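# Seat the lid fully on the box with a suction arm

## Task

Place the lid onto the box so it sits fully down, and have it stay there on its own without the robot holding it; afterwards release it and move the tool away.

## Robot and tools

Robot: one FANUC CRX-5iA arm (six joints J1 to J6) carrying a single vacuum suction cup. The controlled point is the cup point: the center of the cup rim when it touches nothing. The cup faces along the cup point's own +z axis. The tool body and wrist camera sit from about 4 cm behind the rim and stick out up to about 9 cm sideways, so keep that in mind near the box walls.

Frames: results report end_effector_position (metres) and end_effector_quat_wxyz in the scene frame. Its origin is on the table top under the arm base, +z is up, +y is left when facing +x. The base can be tilted, and the printed position can be a little off, more so when reaching far.

Tools:
execute_actions takes "actions", a list with zero or one item. An empty list just returns the state. An action is {"rows": [...], "steps": n} with 1 to 15 rows and steps at most 15 (each step 1/30 s, default 15); if rows run out, the last one repeats. A wait is {"steps": n} with n up to 300, counted from the previous result, reply time included. Optional "pictures" (true/false) controls the camera images.
A row is 7 numbers, each in -1 to 1: dx, dy, dz, rx, ry, rz, suction. The first six are an offset, not a pose: a target relative to the cup point's pose in the latest result showing it (or, before any such result or for later calls in the same reply, from where the robot is when the action begins), expressed in the cup point's own axes. Every row is measured from that same base pose, not chained. Scale: 1.0 equals 0.6 m for translation or 180 degrees for rotation; rx, ry, rz form one rotation vector. Sending all-zero offsets is not idle: it pulls the arm back to the base pose. Suction: above 0.01 turns it on, 0.01 or less off; it latches.

move takes "target", one 7-number row laid out and referenced exactly as above (offset in the cup point's frame, same scale), and optional "speed" in m/s from 0.002 to 0.5 (default 0.25; turning allowed up to twice that in rad/s). It runs a straight path lasting 0.5 to 10 s (longer ones are cut at 10 s). Suction is applied at the start. The path ignores obstacles, and the real motion can lag, drift and overshoot speed, especially near full stretch. The result adds a "move:" line: done (at rest near target), off_target, moving, held or fault, plus limits such as paced (pose was clipped) or held (steps blocked; it may then speed up), and the distance to target.

wait takes "seconds" (0 to 10) and sends nothing new.
zoom_image takes "camera" (cam_head_left, cam_head_right, cam_high, cam_low, cam_wrist, all 504x504) and "region" [x0, y0, x1, y1] in pixels from the top-left, at most 504 by 504.
read_manual returns only licence texts. finished_scene takes "scene" (1 or 2), ends that scene irreversibly and reports success.

Motion details: each control step the commanded pose is clipped to within 70 mm and 16 degrees of the measured pose, then solved by damped inverse kinematics with position favoured over orientation. After an action the arm only continues to the last clipped pose, so large offsets need several calls; check the reported pose and "Hand target" line. "pose unreachable" and HELD mark steps the clearance check altered or blocked (a mount under the base counts as arm).

Gripping: turn suction on and press the 36 mm rim flat onto a smooth surface of the lid so it seals all around; avoid holes, seams and edges. suction_measured near 0 means no seal, 0.83 or more is airtight; part_present switches to 1 at 0.50 and back to 0 below 0.45. Under vacuum the cup shortens, so a held part sits up to about 12 mm nearer the tool. To release, set the lid down so it rests on the box, switch suction off, then lift more than 15 mm. If the cup seals to the table, turn suction off to free it.

Cautions: the arm is stiff, so aiming even slightly past a firm contact can fault. A contact torque reaching a joint's load limit (144 N m for J1 to J3, 36 N m for J4 to J6) or 150 N outside force stops the arm for 10 s. Approach contacts slowly and aim just at, not into, the surface. Do not drop, slam or knock anything off the table; something may occasionally nudge loose objects. Flange force readings are noisy and include held weight. Holding loads heats motors; a MOTOR HOT warning precedes an over-temperature brake stop. Joint ranges: J1 ±3.491, J2 ±3.140, J3 -1.187 to 4.328, J4 ±3.316, J5 ±3.140, J6 ±3.927 rad.

Each tool is called after ">>>" as a command line: name --argument value for each argument, lists and objects as JSON in quotes; but a table of rows of numbers goes row by row, as --pt "numbers of a row", without its own name.

## Session

>>> execute_actions --actions '[]'

Scene clock: 0.00 s of 5000.00 s.
end_effector_position=(+0.5020, +0.0229, +0.3950) suction_measured=0.01 part_present=0 end_effector_quat_wxyz=(+0.000, -0.020, +1.000, -0.003)
Joint positions: [ 0.263  0.128  0.195  0.003 -1.632 -0.266]
Joint velocities: [-0.    -0.     0.001  0.     0.     0.   ]
Flange force (N, the push that the arm receives, along the end effector's own x y z axes): no reading
Hand target: +0.502, +0.023, +0.395; +0.000, -0.020, +1.000, -0.003

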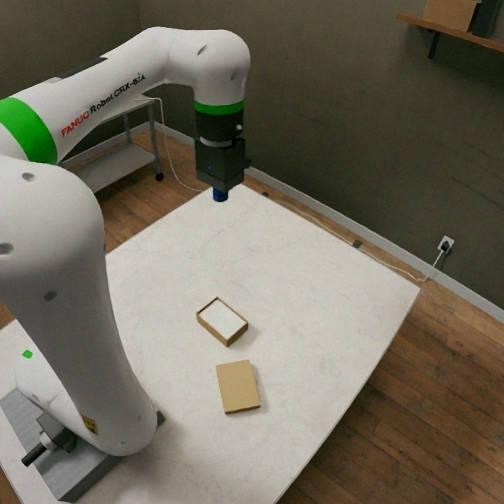

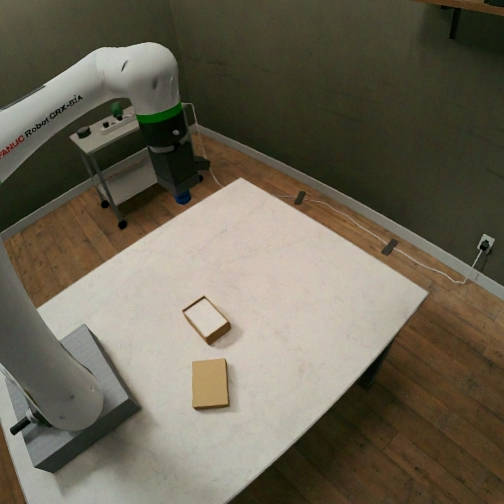

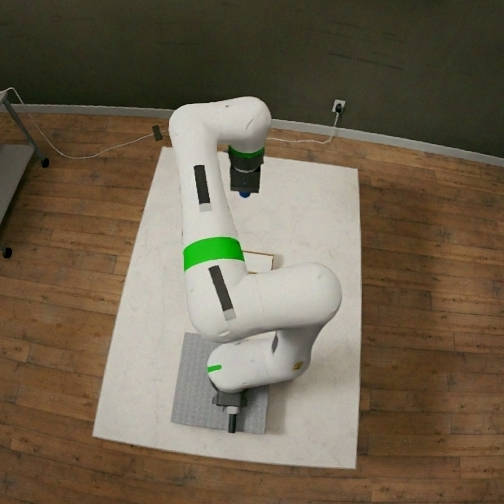

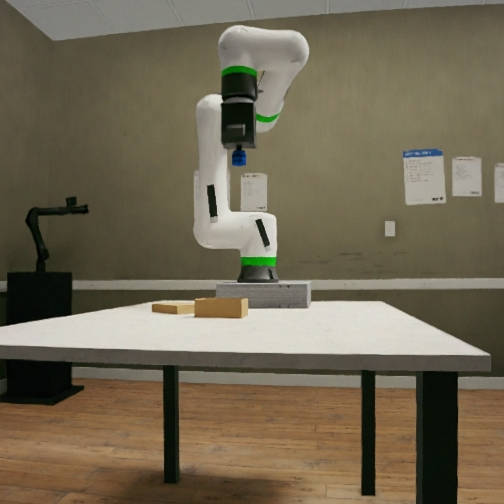

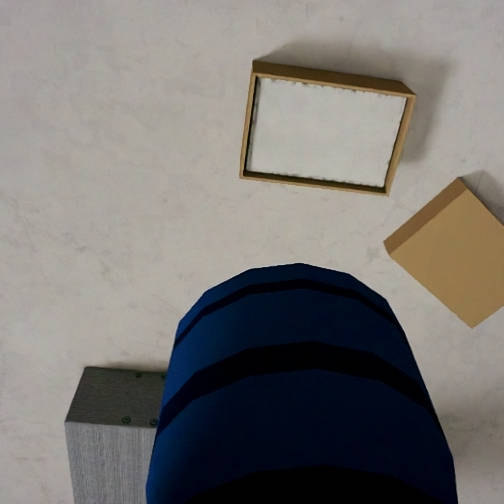

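>>> move --target '[0.3,-0.36,0.35,0,0,0.24,0]'

Scene clock: 25.97 s of 5000.00 s.
end_effector_position=(+0.3314, -0.2024, +0.1869) suction_measured=0.01 part_present=0 end_effector_quat_wxyz=(+0.001, +0.349, +0.937, -0.005)
Joint positions: [-0.251 -0.061 -0.504  0.003 -1.122 -0.507]
Joint velocities: [-0.001  0.001  0.001  0.     0.     0.001]
Flange force (N, the push that the arm receives, along the end effector's own x y z axes): [1.1 0.5 -2.0]
Hand target: +0.331, -0.202, +0.187; +0.001, +0.349, +0.937, -0.005
Off the commanded pose: 0.001 m, 0 deg.
After step 90, 21.03 s passed at rest.
move: done

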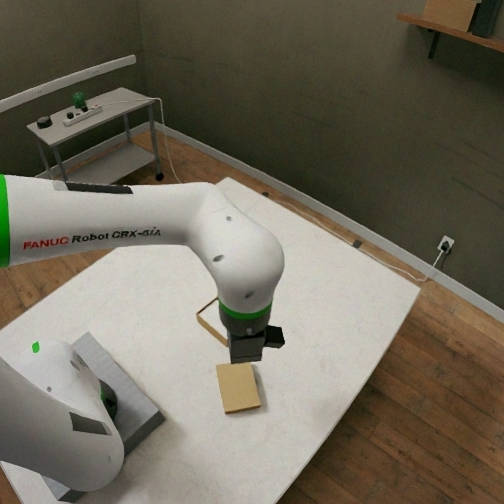

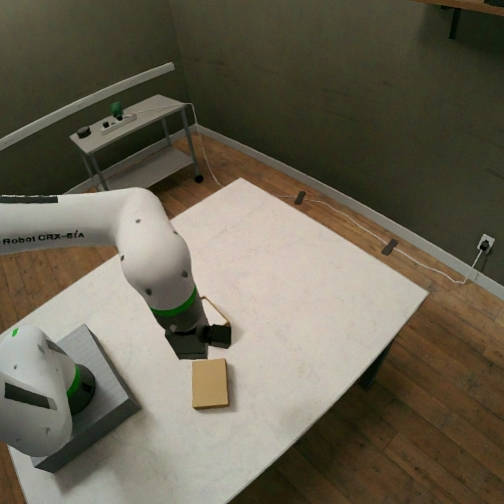

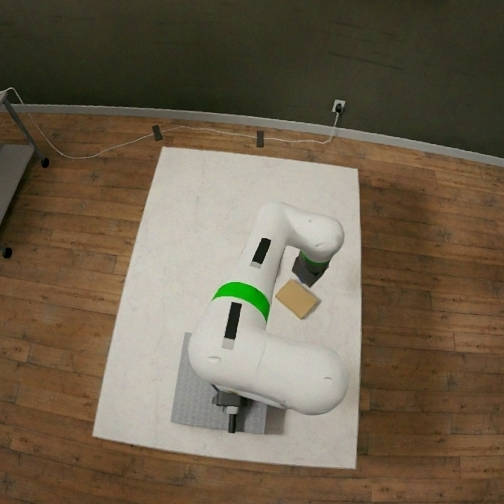

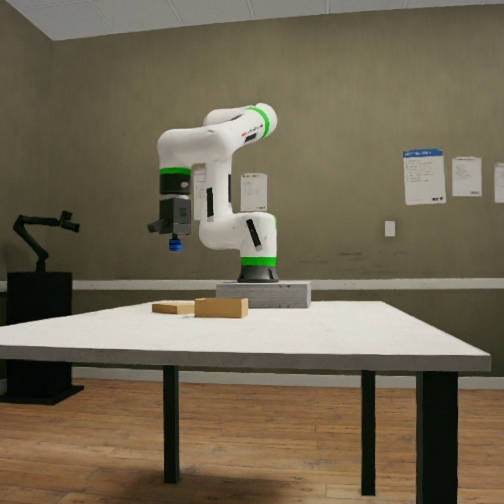

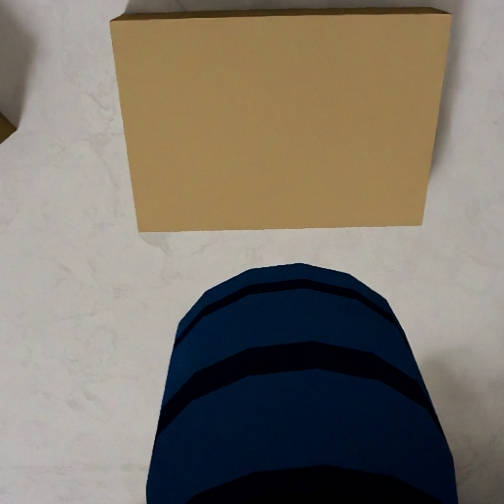

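>>> move --target '[0,0,0.255,0,0,0,1]' --speed 0.15

>>> move --target '[0,0,0.018,0,0,0,1]' --speed 0.015

>>> execute_actions --actions '[{"steps":30}]' --pictures false

Scene clock: 34.77 s of 5000.00 s.
end_effector_position=(+0.3314, -0.2033, +0.0335) suction_measured=0.01 part_present=0 end_effector_quat_wxyz=(+0.001, +0.348, +0.937, -0.004)
Joint positions: [-0.251  0.215 -0.657  0.003 -0.694 -0.507]
Joint velocities: [-0.002  0.001  0.001  0.     0.    -0.002]
Flange force (N, the push that the arm receives, along the end effector's own x y z axes): [1.6 -0.7 -0.9]
Hand target: +0.331, -0.203, +0.033; +0.001, +0.348, +0.937, -0.004
Off the commanded pose: 0.001 m, 0 deg.
After step 90, 4.40 s passed at rest.
move: done

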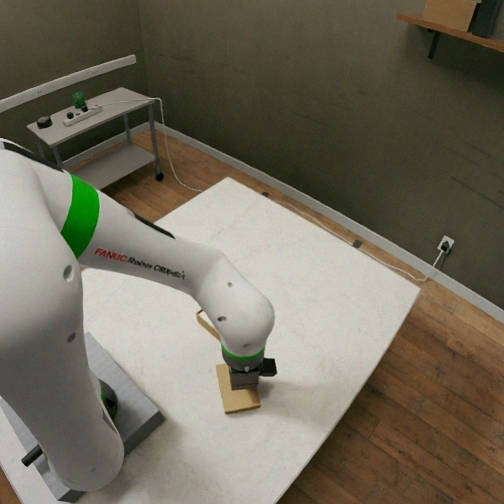

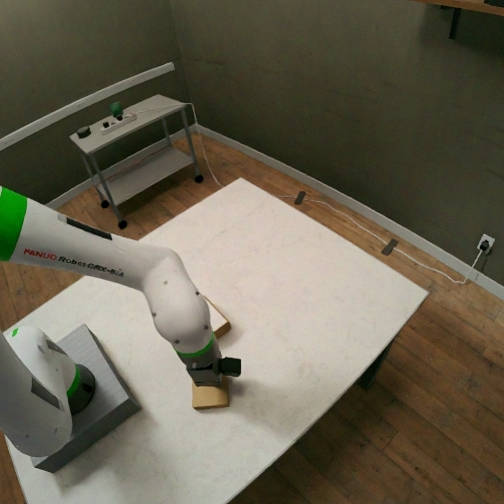

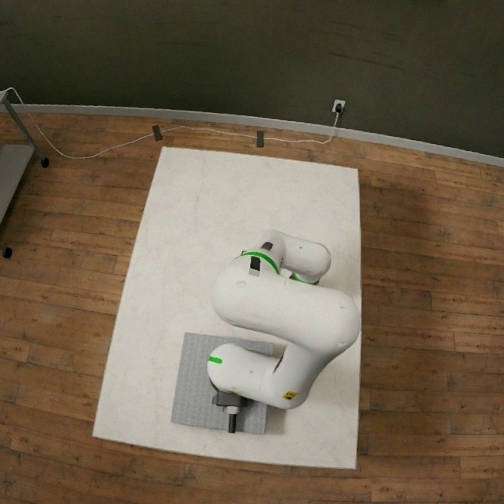

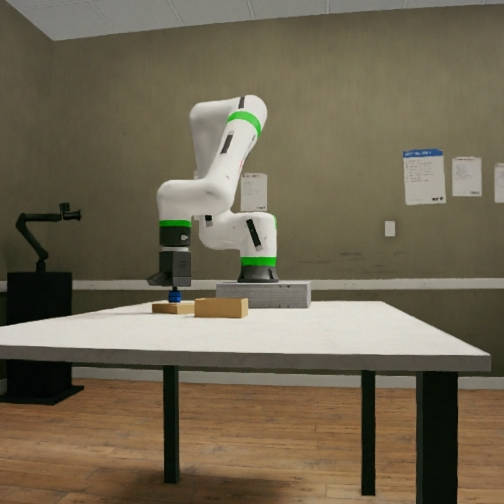

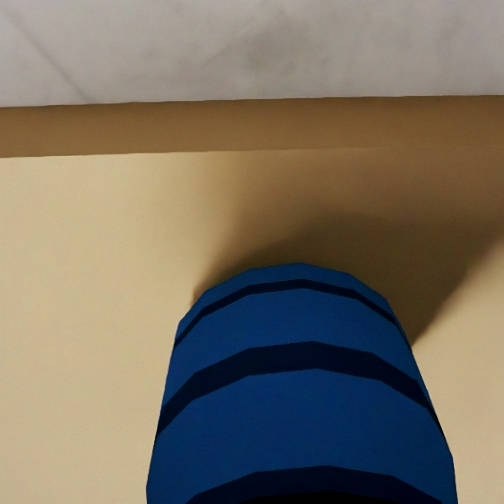

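Scene clock: 35.70 s of 5000.00 s.
end_effector_position=(+0.3314, -0.2033, +0.0226) suction_measured=0.98 part_present=1 end_effector_quat_wxyz=(+0.001, +0.348, +0.937, -0.004)
Joint positions: [-0.251  0.241 -0.662  0.003 -0.663 -0.507]
Joint velocities: [-0.001  0.001  0.001  0.     0.    -0.   ]
Flange force (N, the push that the arm receives, along the end effector's own x y z axes): [0.5 -1.1 -4.1]
Hand target: +0.331, -0.203, +0.023; +0.001, +0.348, +0.937, -0.004
Off the commanded pose: 0.000 m, 0 deg.
move: done

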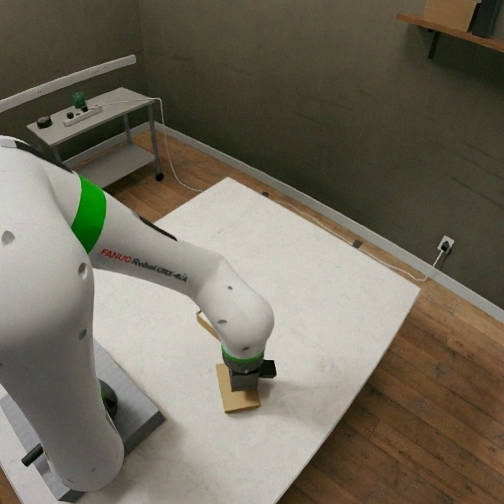

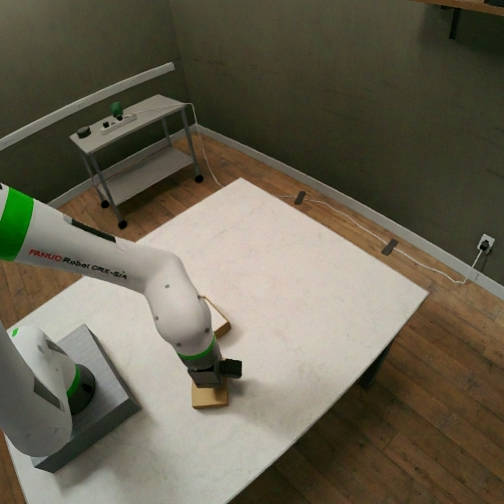

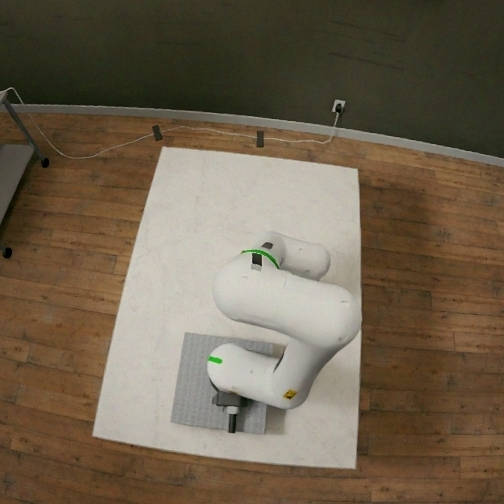

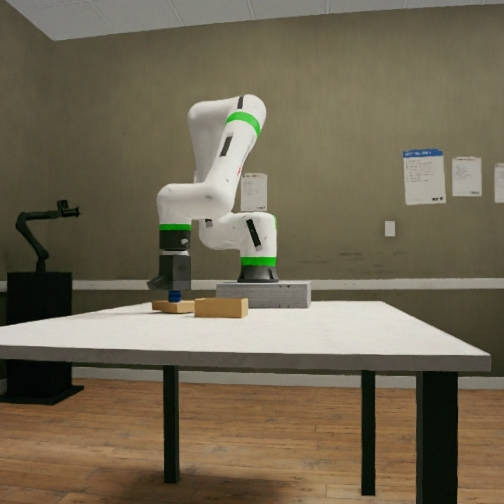

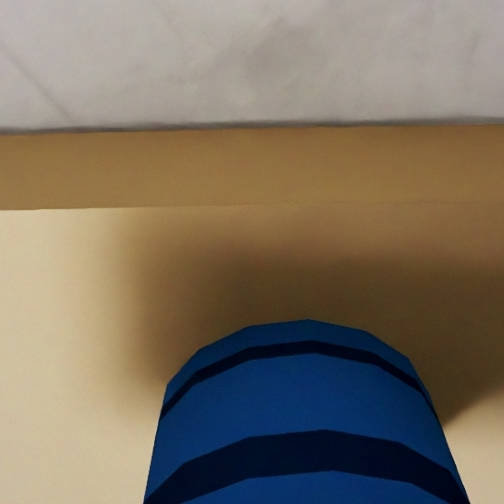

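Scene clock: 36.70 s of 5000.00 s.
end_effector_position=(+0.3314, -0.2033, +0.0226) suction_measured=0.98 part_present=1 end_effector_quat_wxyz=(+0.001, +0.348, +0.937, -0.004)
Joint positions: [-0.251  0.241 -0.662  0.003 -0.663 -0.507]
Joint velocities: [ 0.    -0.    -0.001 -0.     0.     0.001]
Flange force (N, the push that the arm receives, along the end effector's own x y z axes): [1.9 -3.2 -0.1]
Hand target: +0.331, -0.203, +0.023; +0.001, +0.348, +0.937, -0.004
Off the commanded pose: 0.000 m, 0 deg.
Steps of this call (steps 1 to 30: nothing new was sent). Readings (end_effector_position | what the end effector reports):
1: (+0.3314, -0.2033, +0.0226) | suction_measured=0.98 part_present=1
2: (+0.3314, -0.2033, +0.0226) | suction_measured=0.98 part_present=1
4: (+0.3314, -0.2033, +0.0226) | suction_measured=0.98 part_present=1
8: (+0.3314, -0.2033, +0.0226) | suction_measured=0.98 part_present=1
30: the state above

>>> move --target '[0,0,-0.125,0,0,0,1]' --speed 0.15

>>> move --target '[0.022,0.34,0,0,0,-0.19,1]'

>>> zoom_image --camera "cam_low" --region '[175,260,265,325]'

Scene clock: 47.50 s of 5000.00 s.
end_effector_position=(+0.3314, -0.2030, +0.0978) suction_measured=0.98 part_present=1 end_effector_quat_wxyz=(+0.001, +0.348, +0.937, -0.005)
Joint positions: [-0.251  0.077 -0.61   0.003 -0.878 -0.507]
Joint velocities: [ 0.001  0.001 -0.    -0.001 -0.     0.003]
Flange force (N, the push that the arm receives, along the end effector's own x y z axes): [0.7 -2.6 -1.5]
Hand target: +0.331, -0.203, +0.098; +0.001, +0.348, +0.937, -0.005
Off the commanded pose: 0.000 m, 0 deg.
After step 90, 6.93 s passed at rest.
move: done

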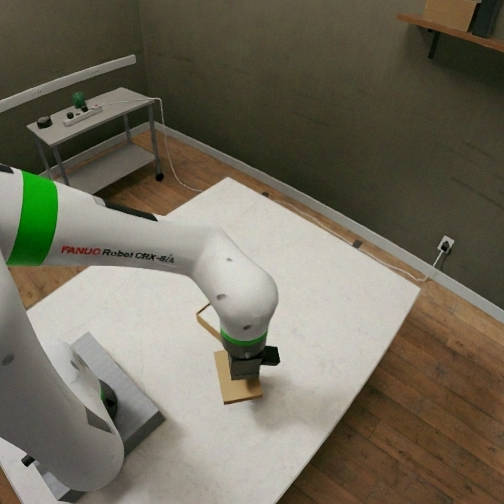

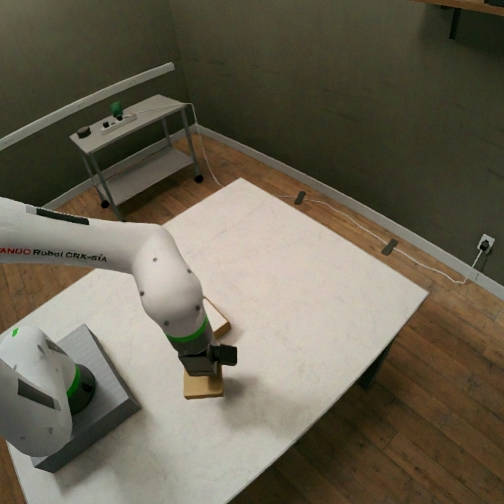

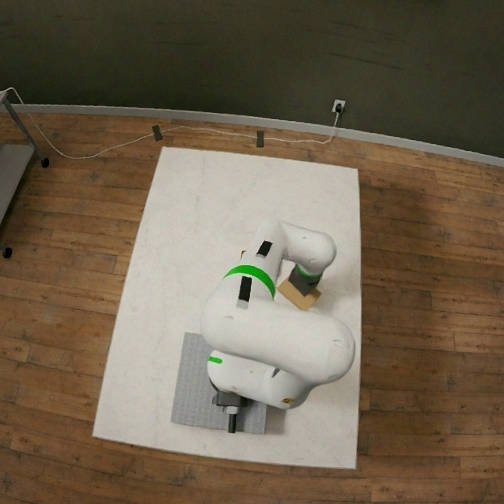

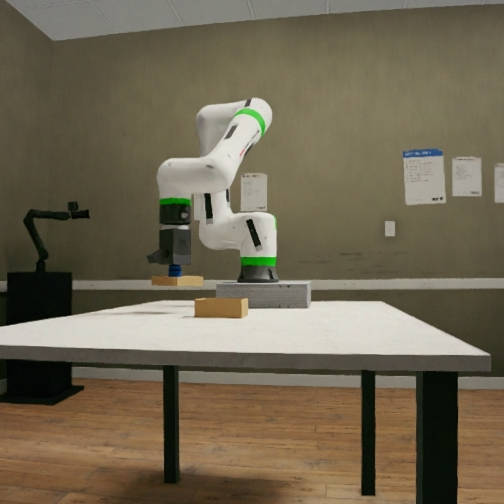

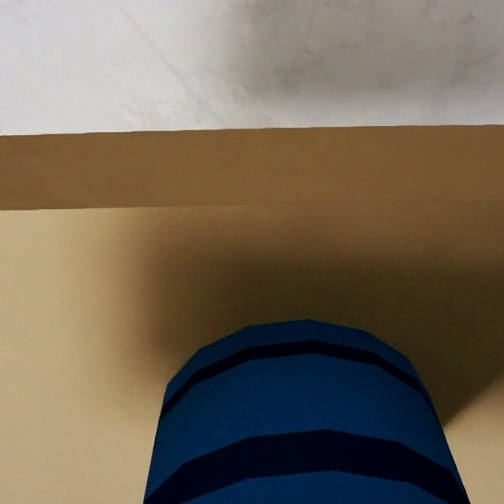

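Scene clock: 49.07 s of 5000.00 s.
end_effector_position=(+0.4546, -0.0388, +0.0964) suction_measured=0.98 part_present=1 end_effector_quat_wxyz=(+0.000, +0.057, +0.998, -0.004)
Joint positions: [ 0.161  0.233 -0.424  0.003 -0.908 -0.322]
Joint velocities: [ 0.     0.001  0.002 -0.001  0.001 -0.   ]
Flange force (N, the push that the arm receives, along the end effector's own x y z axes): [6.9 -1.6 -1.9]
Hand target: +0.455, -0.039, +0.096; +0.000, +0.057, +0.998, -0.004
Off the commanded pose: 0.001 m, 0 deg.
move: done

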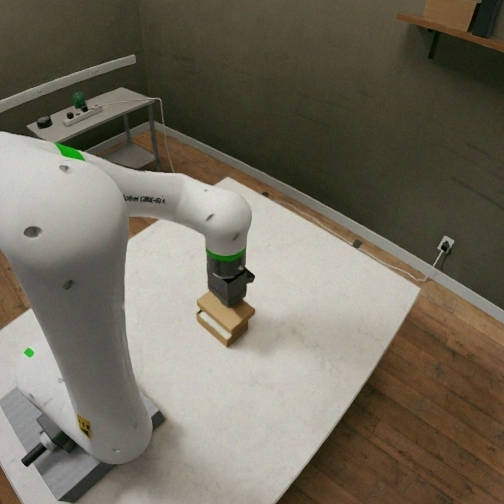

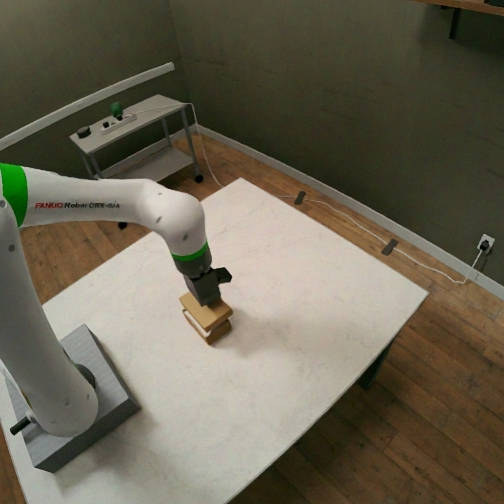

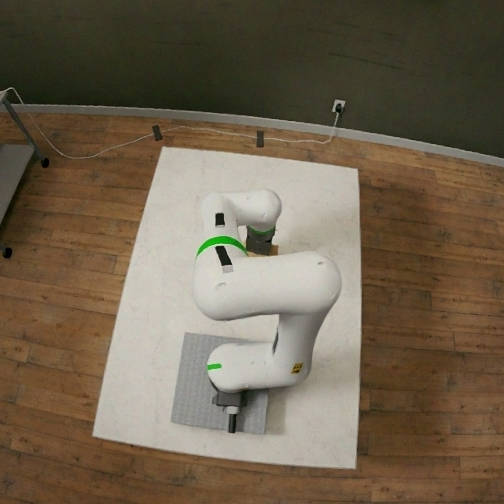

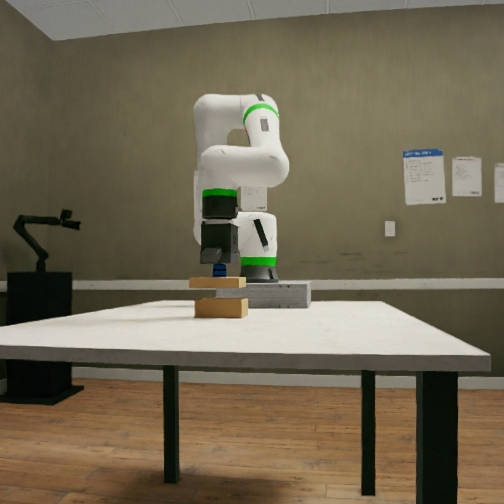

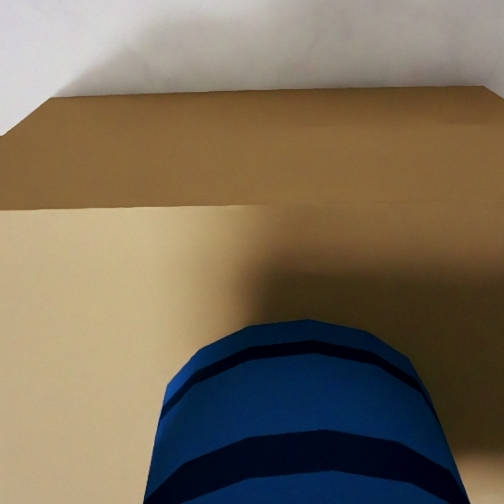

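Region (175, 260, 265, 325) of cam_low's 504x504 image, scaled by 5.600, with more detail than that image has.

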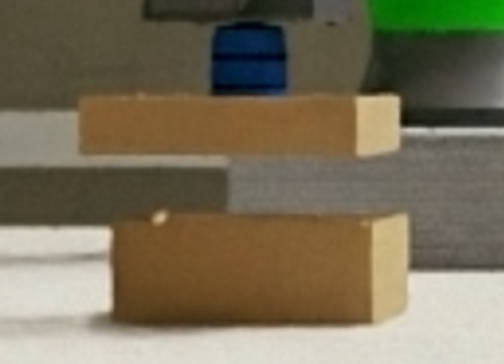

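>>> move --target '[0.012,0.013,0.022,0,0,0,1]' --speed 0.04

>>> zoom_image --camera "cam_low" --region '[175,260,265,325]'

>>> zoom_image --camera "cam_head_left" --region '[185,280,265,360]'

Scene clock: 60.63 s of 5000.00 s.
end_effector_position=(+0.4483, -0.0302, +0.0831) suction_measured=0.98 part_present=1 end_effector_quat_wxyz=(+0.000, +0.057, +0.998, -0.003)
Joint positions: [ 0.184  0.24  -0.455  0.003 -0.87  -0.345]
Joint velocities: [-0.     0.001  0.001  0.     0.001  0.001]
Flange force (N, the push that the arm receives, along the end effector's own x y z axes): [0.9 -1.6 1.5]
Hand target: +0.448, -0.030, +0.083; +0.000, +0.057, +0.998, -0.003
Off the commanded pose: 0.000 m, 0 deg.
After step 90, 7.83 s passed at rest.
move: done

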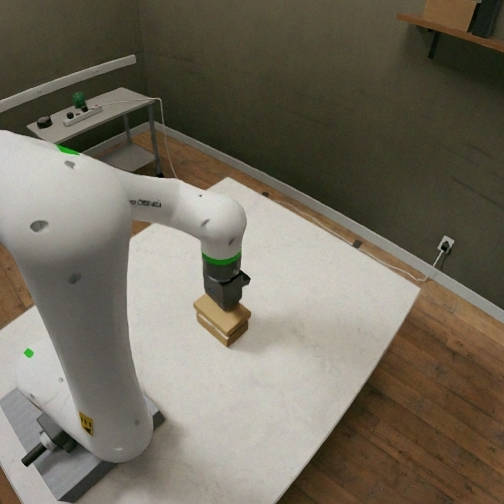

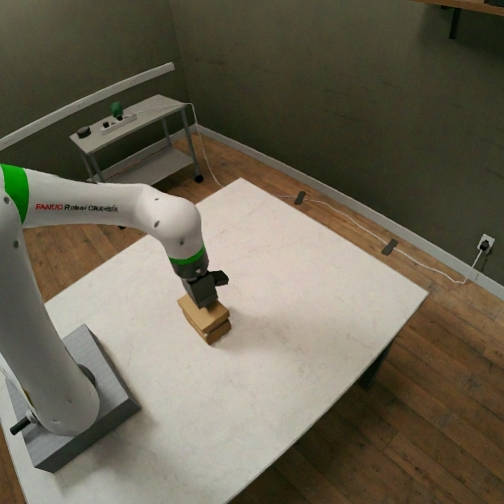

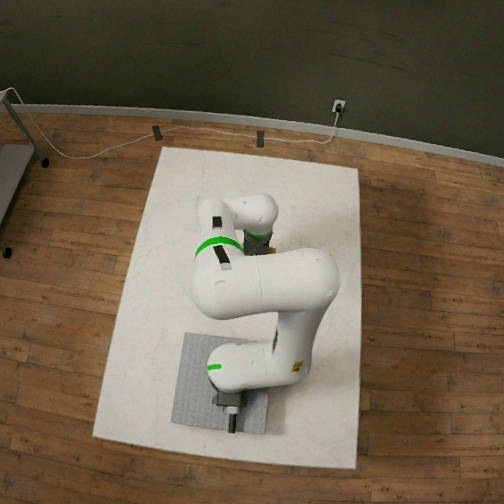

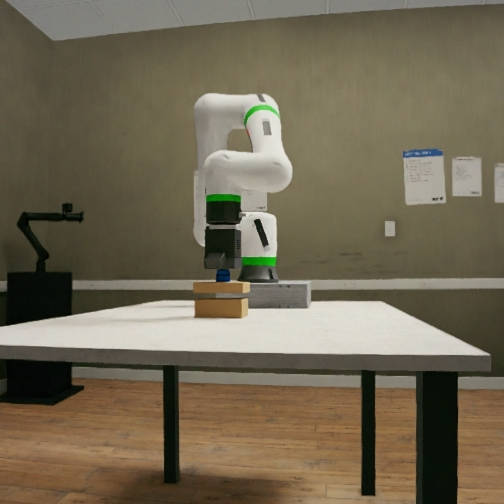

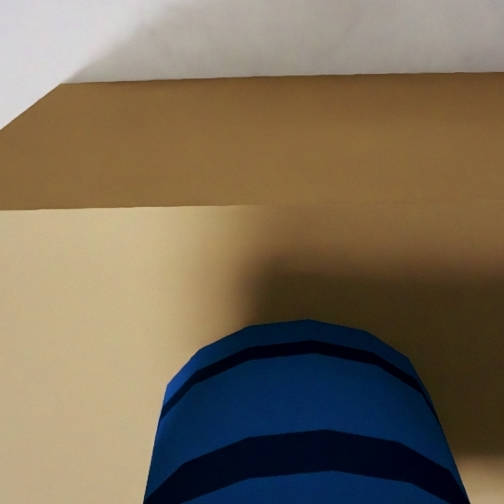

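Region (175, 260, 265, 325) of cam_low's 504x504 image, scaled by 5.600, with more detail than that image has.

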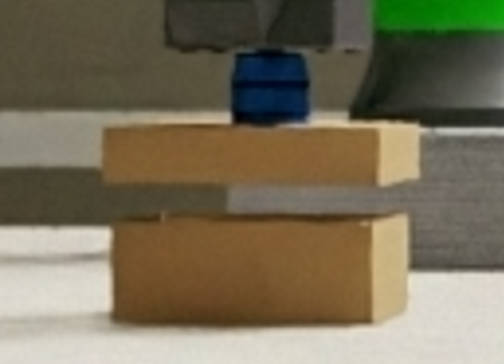

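Region (185, 280, 265, 360) of cam_head_left's 504x504 image, scaled by 6.300, with more detail than that image has.

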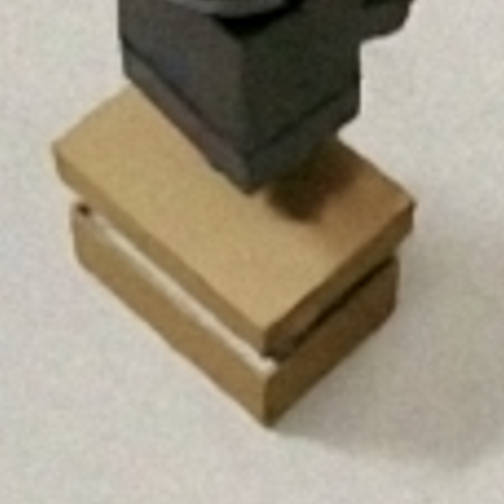

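>>> move --target '[0.01,-0.001,0.013,0,0,0,1]' --speed 0.02

>>> zoom_image --camera "cam_low" --region '[175,260,265,325]'

>>> zoom_image --camera "cam_head_left" --region '[185,280,265,360]'

Scene clock: 79.10 s of 5000.00 s.
end_effector_position=(+0.4423, -0.0301, +0.0753) suction_measured=0.98 part_present=1 end_effector_quat_wxyz=(+0.000, +0.057, +0.998, -0.003)
Joint positions: [ 0.187  0.241 -0.477  0.003 -0.847 -0.348]
Joint velocities: [ 0.001 -0.001 -0.001 -0.    -0.    -0.003]
Flange force (N, the push that the arm receives, along the end effector's own x y z axes): [5.6 -2.6 -4.0]
Hand target: +0.442, -0.030, +0.075; +0.000, +0.057, +0.998, -0.003
Off the commanded pose: 0.000 m, 0 deg.
After step 90, 14.73 s passed at rest.
move: done

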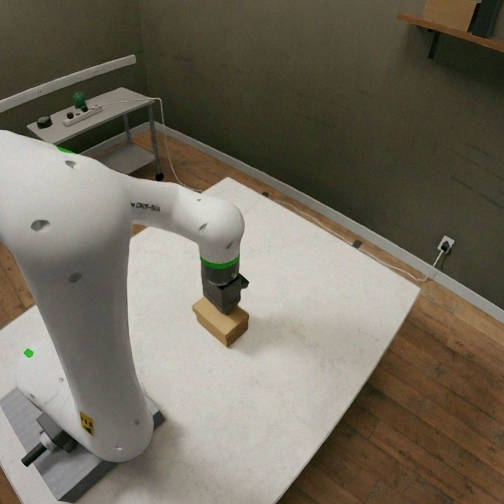

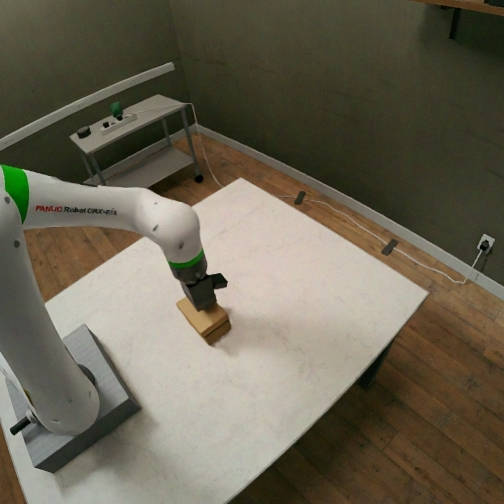

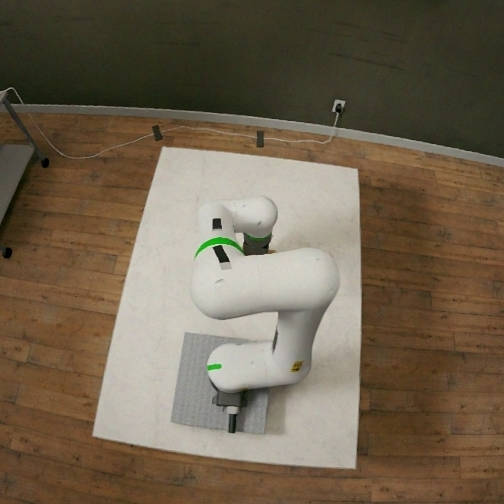

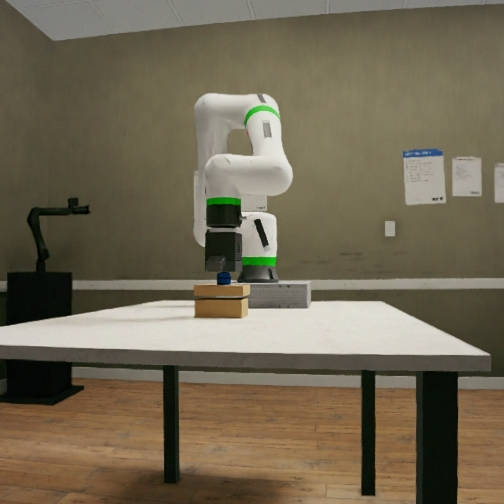

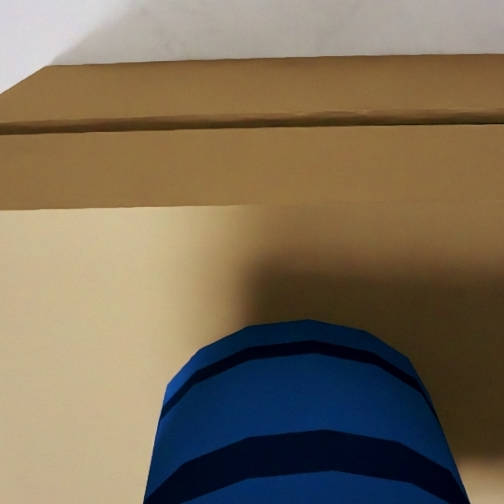

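Region (175, 260, 265, 325) of cam_low's 504x504 image, scaled by 5.600, with more detail than that image has.

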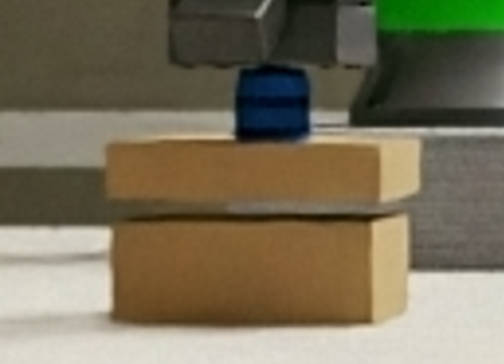

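Region (185, 280, 265, 360) of cam_head_left's 504x504 image, scaled by 6.300, with more detail than that image has.

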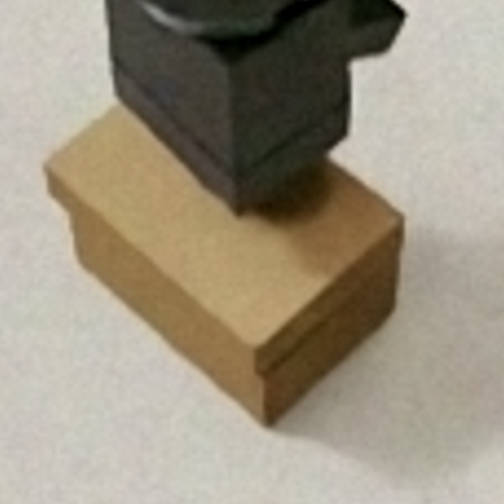

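>>> move --target '[-0.0045,-0.002,0.005,0,0,0,1]' --speed 0.01

>>> move --target '[0,0,0.012,0,0,0,1]' --speed 0.008

>>> zoom_image --camera "cam_low" --region '[175,260,265,325]'

Scene clock: 92.87 s of 5000.00 s.
end_effector_position=(+0.4449, -0.0317, +0.0723) suction_measured=0.98 part_present=1 end_effector_quat_wxyz=(+0.000, +0.057, +0.998, -0.003)
Joint positions: [ 0.183  0.252 -0.472  0.003 -0.841 -0.343]
Joint velocities: [-0.    -0.    -0.002  0.     0.001  0.001]
Flange force (N, the push that the arm receives, along the end effector's own x y z axes): [1.4 0.3 -3.6]
Hand target: +0.445, -0.032, +0.072; +0.000, +0.057, +0.998, -0.003
Off the commanded pose: 0.000 m, 0 deg.
After step 90, 10.07 s passed at rest.
move: done

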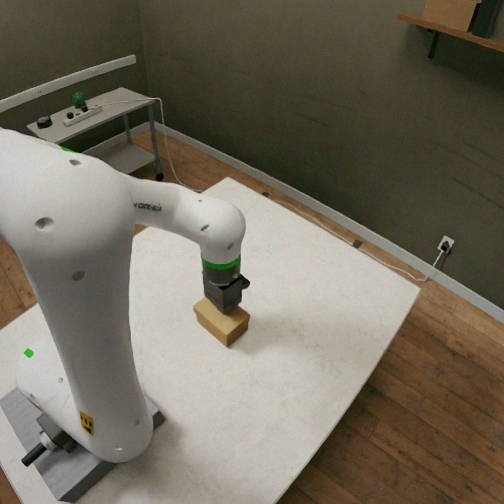

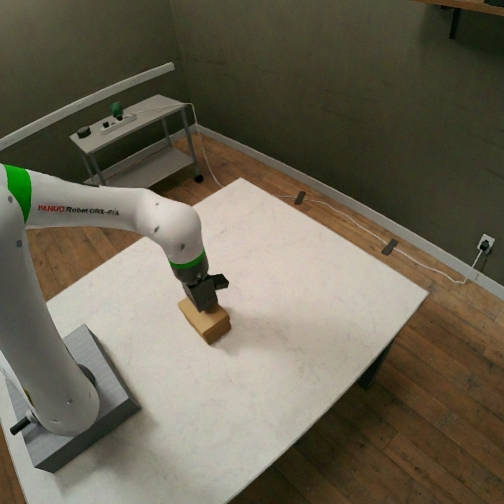

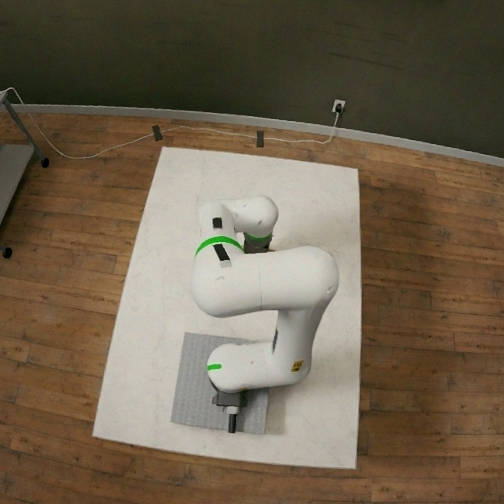

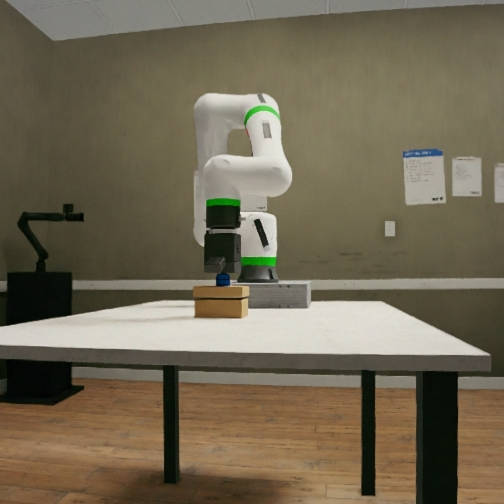

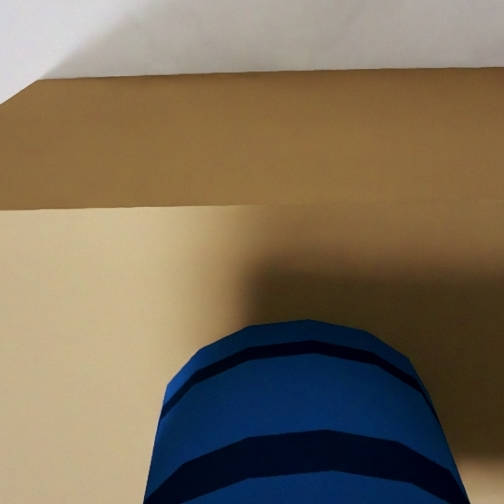

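Scene clock: 94.00 s of 5000.00 s.
end_effector_position=(+0.4449, -0.0317, +0.0651) suction_measured=0.98 part_present=1 end_effector_quat_wxyz=(+0.000, +0.057, +0.998, -0.003)
Joint positions: [ 0.183  0.266 -0.477  0.003 -0.823 -0.343]
Joint velocities: [ 0.     0.    -0.002 -0.    -0.    -0.001]
Flange force (N, the push that the arm receives, along the end effector's own x y z axes): [-0.2 -4.0 -1.1]
Hand target: +0.445, -0.032, +0.065; +0.000, +0.057, +0.998, -0.003
Off the commanded pose: 0.000 m, 0 deg.
move: done

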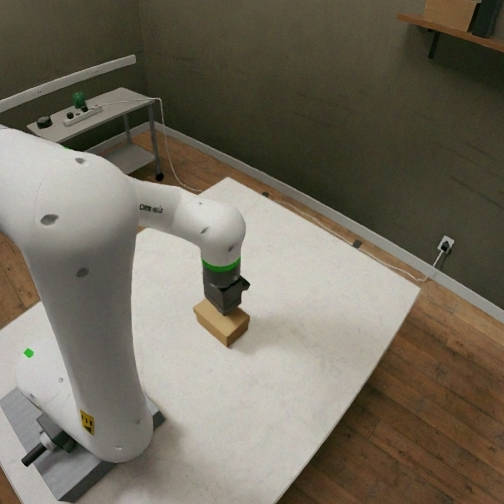

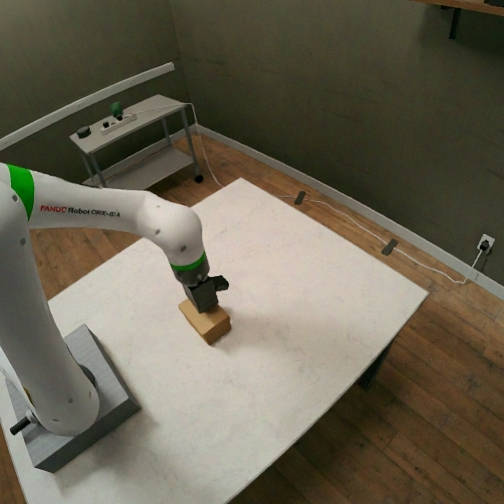

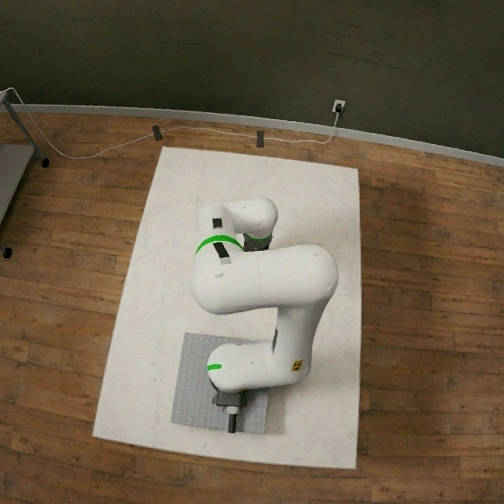

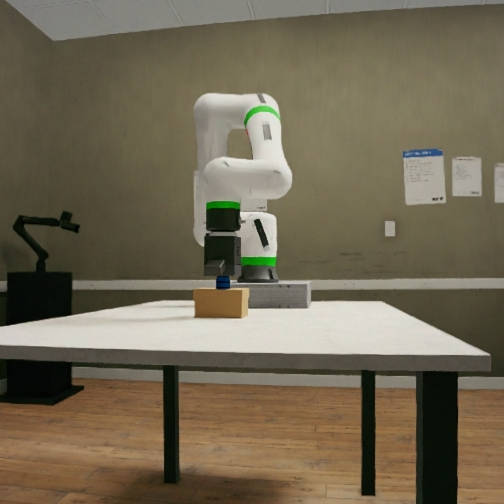

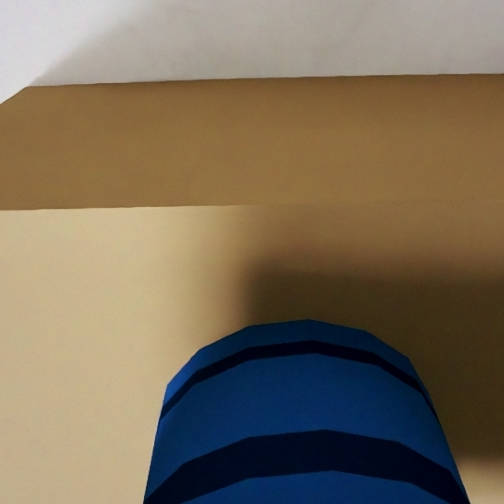

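Region (175, 260, 265, 325) of cam_low's 504x504 image, scaled by 5.600, with more detail than that image has.

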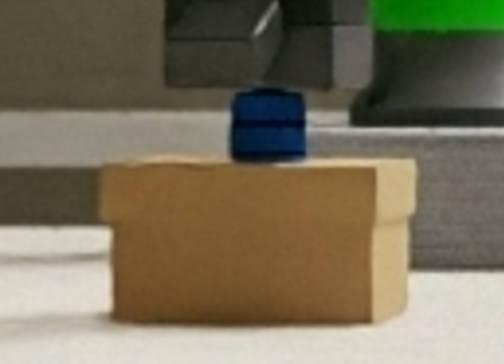

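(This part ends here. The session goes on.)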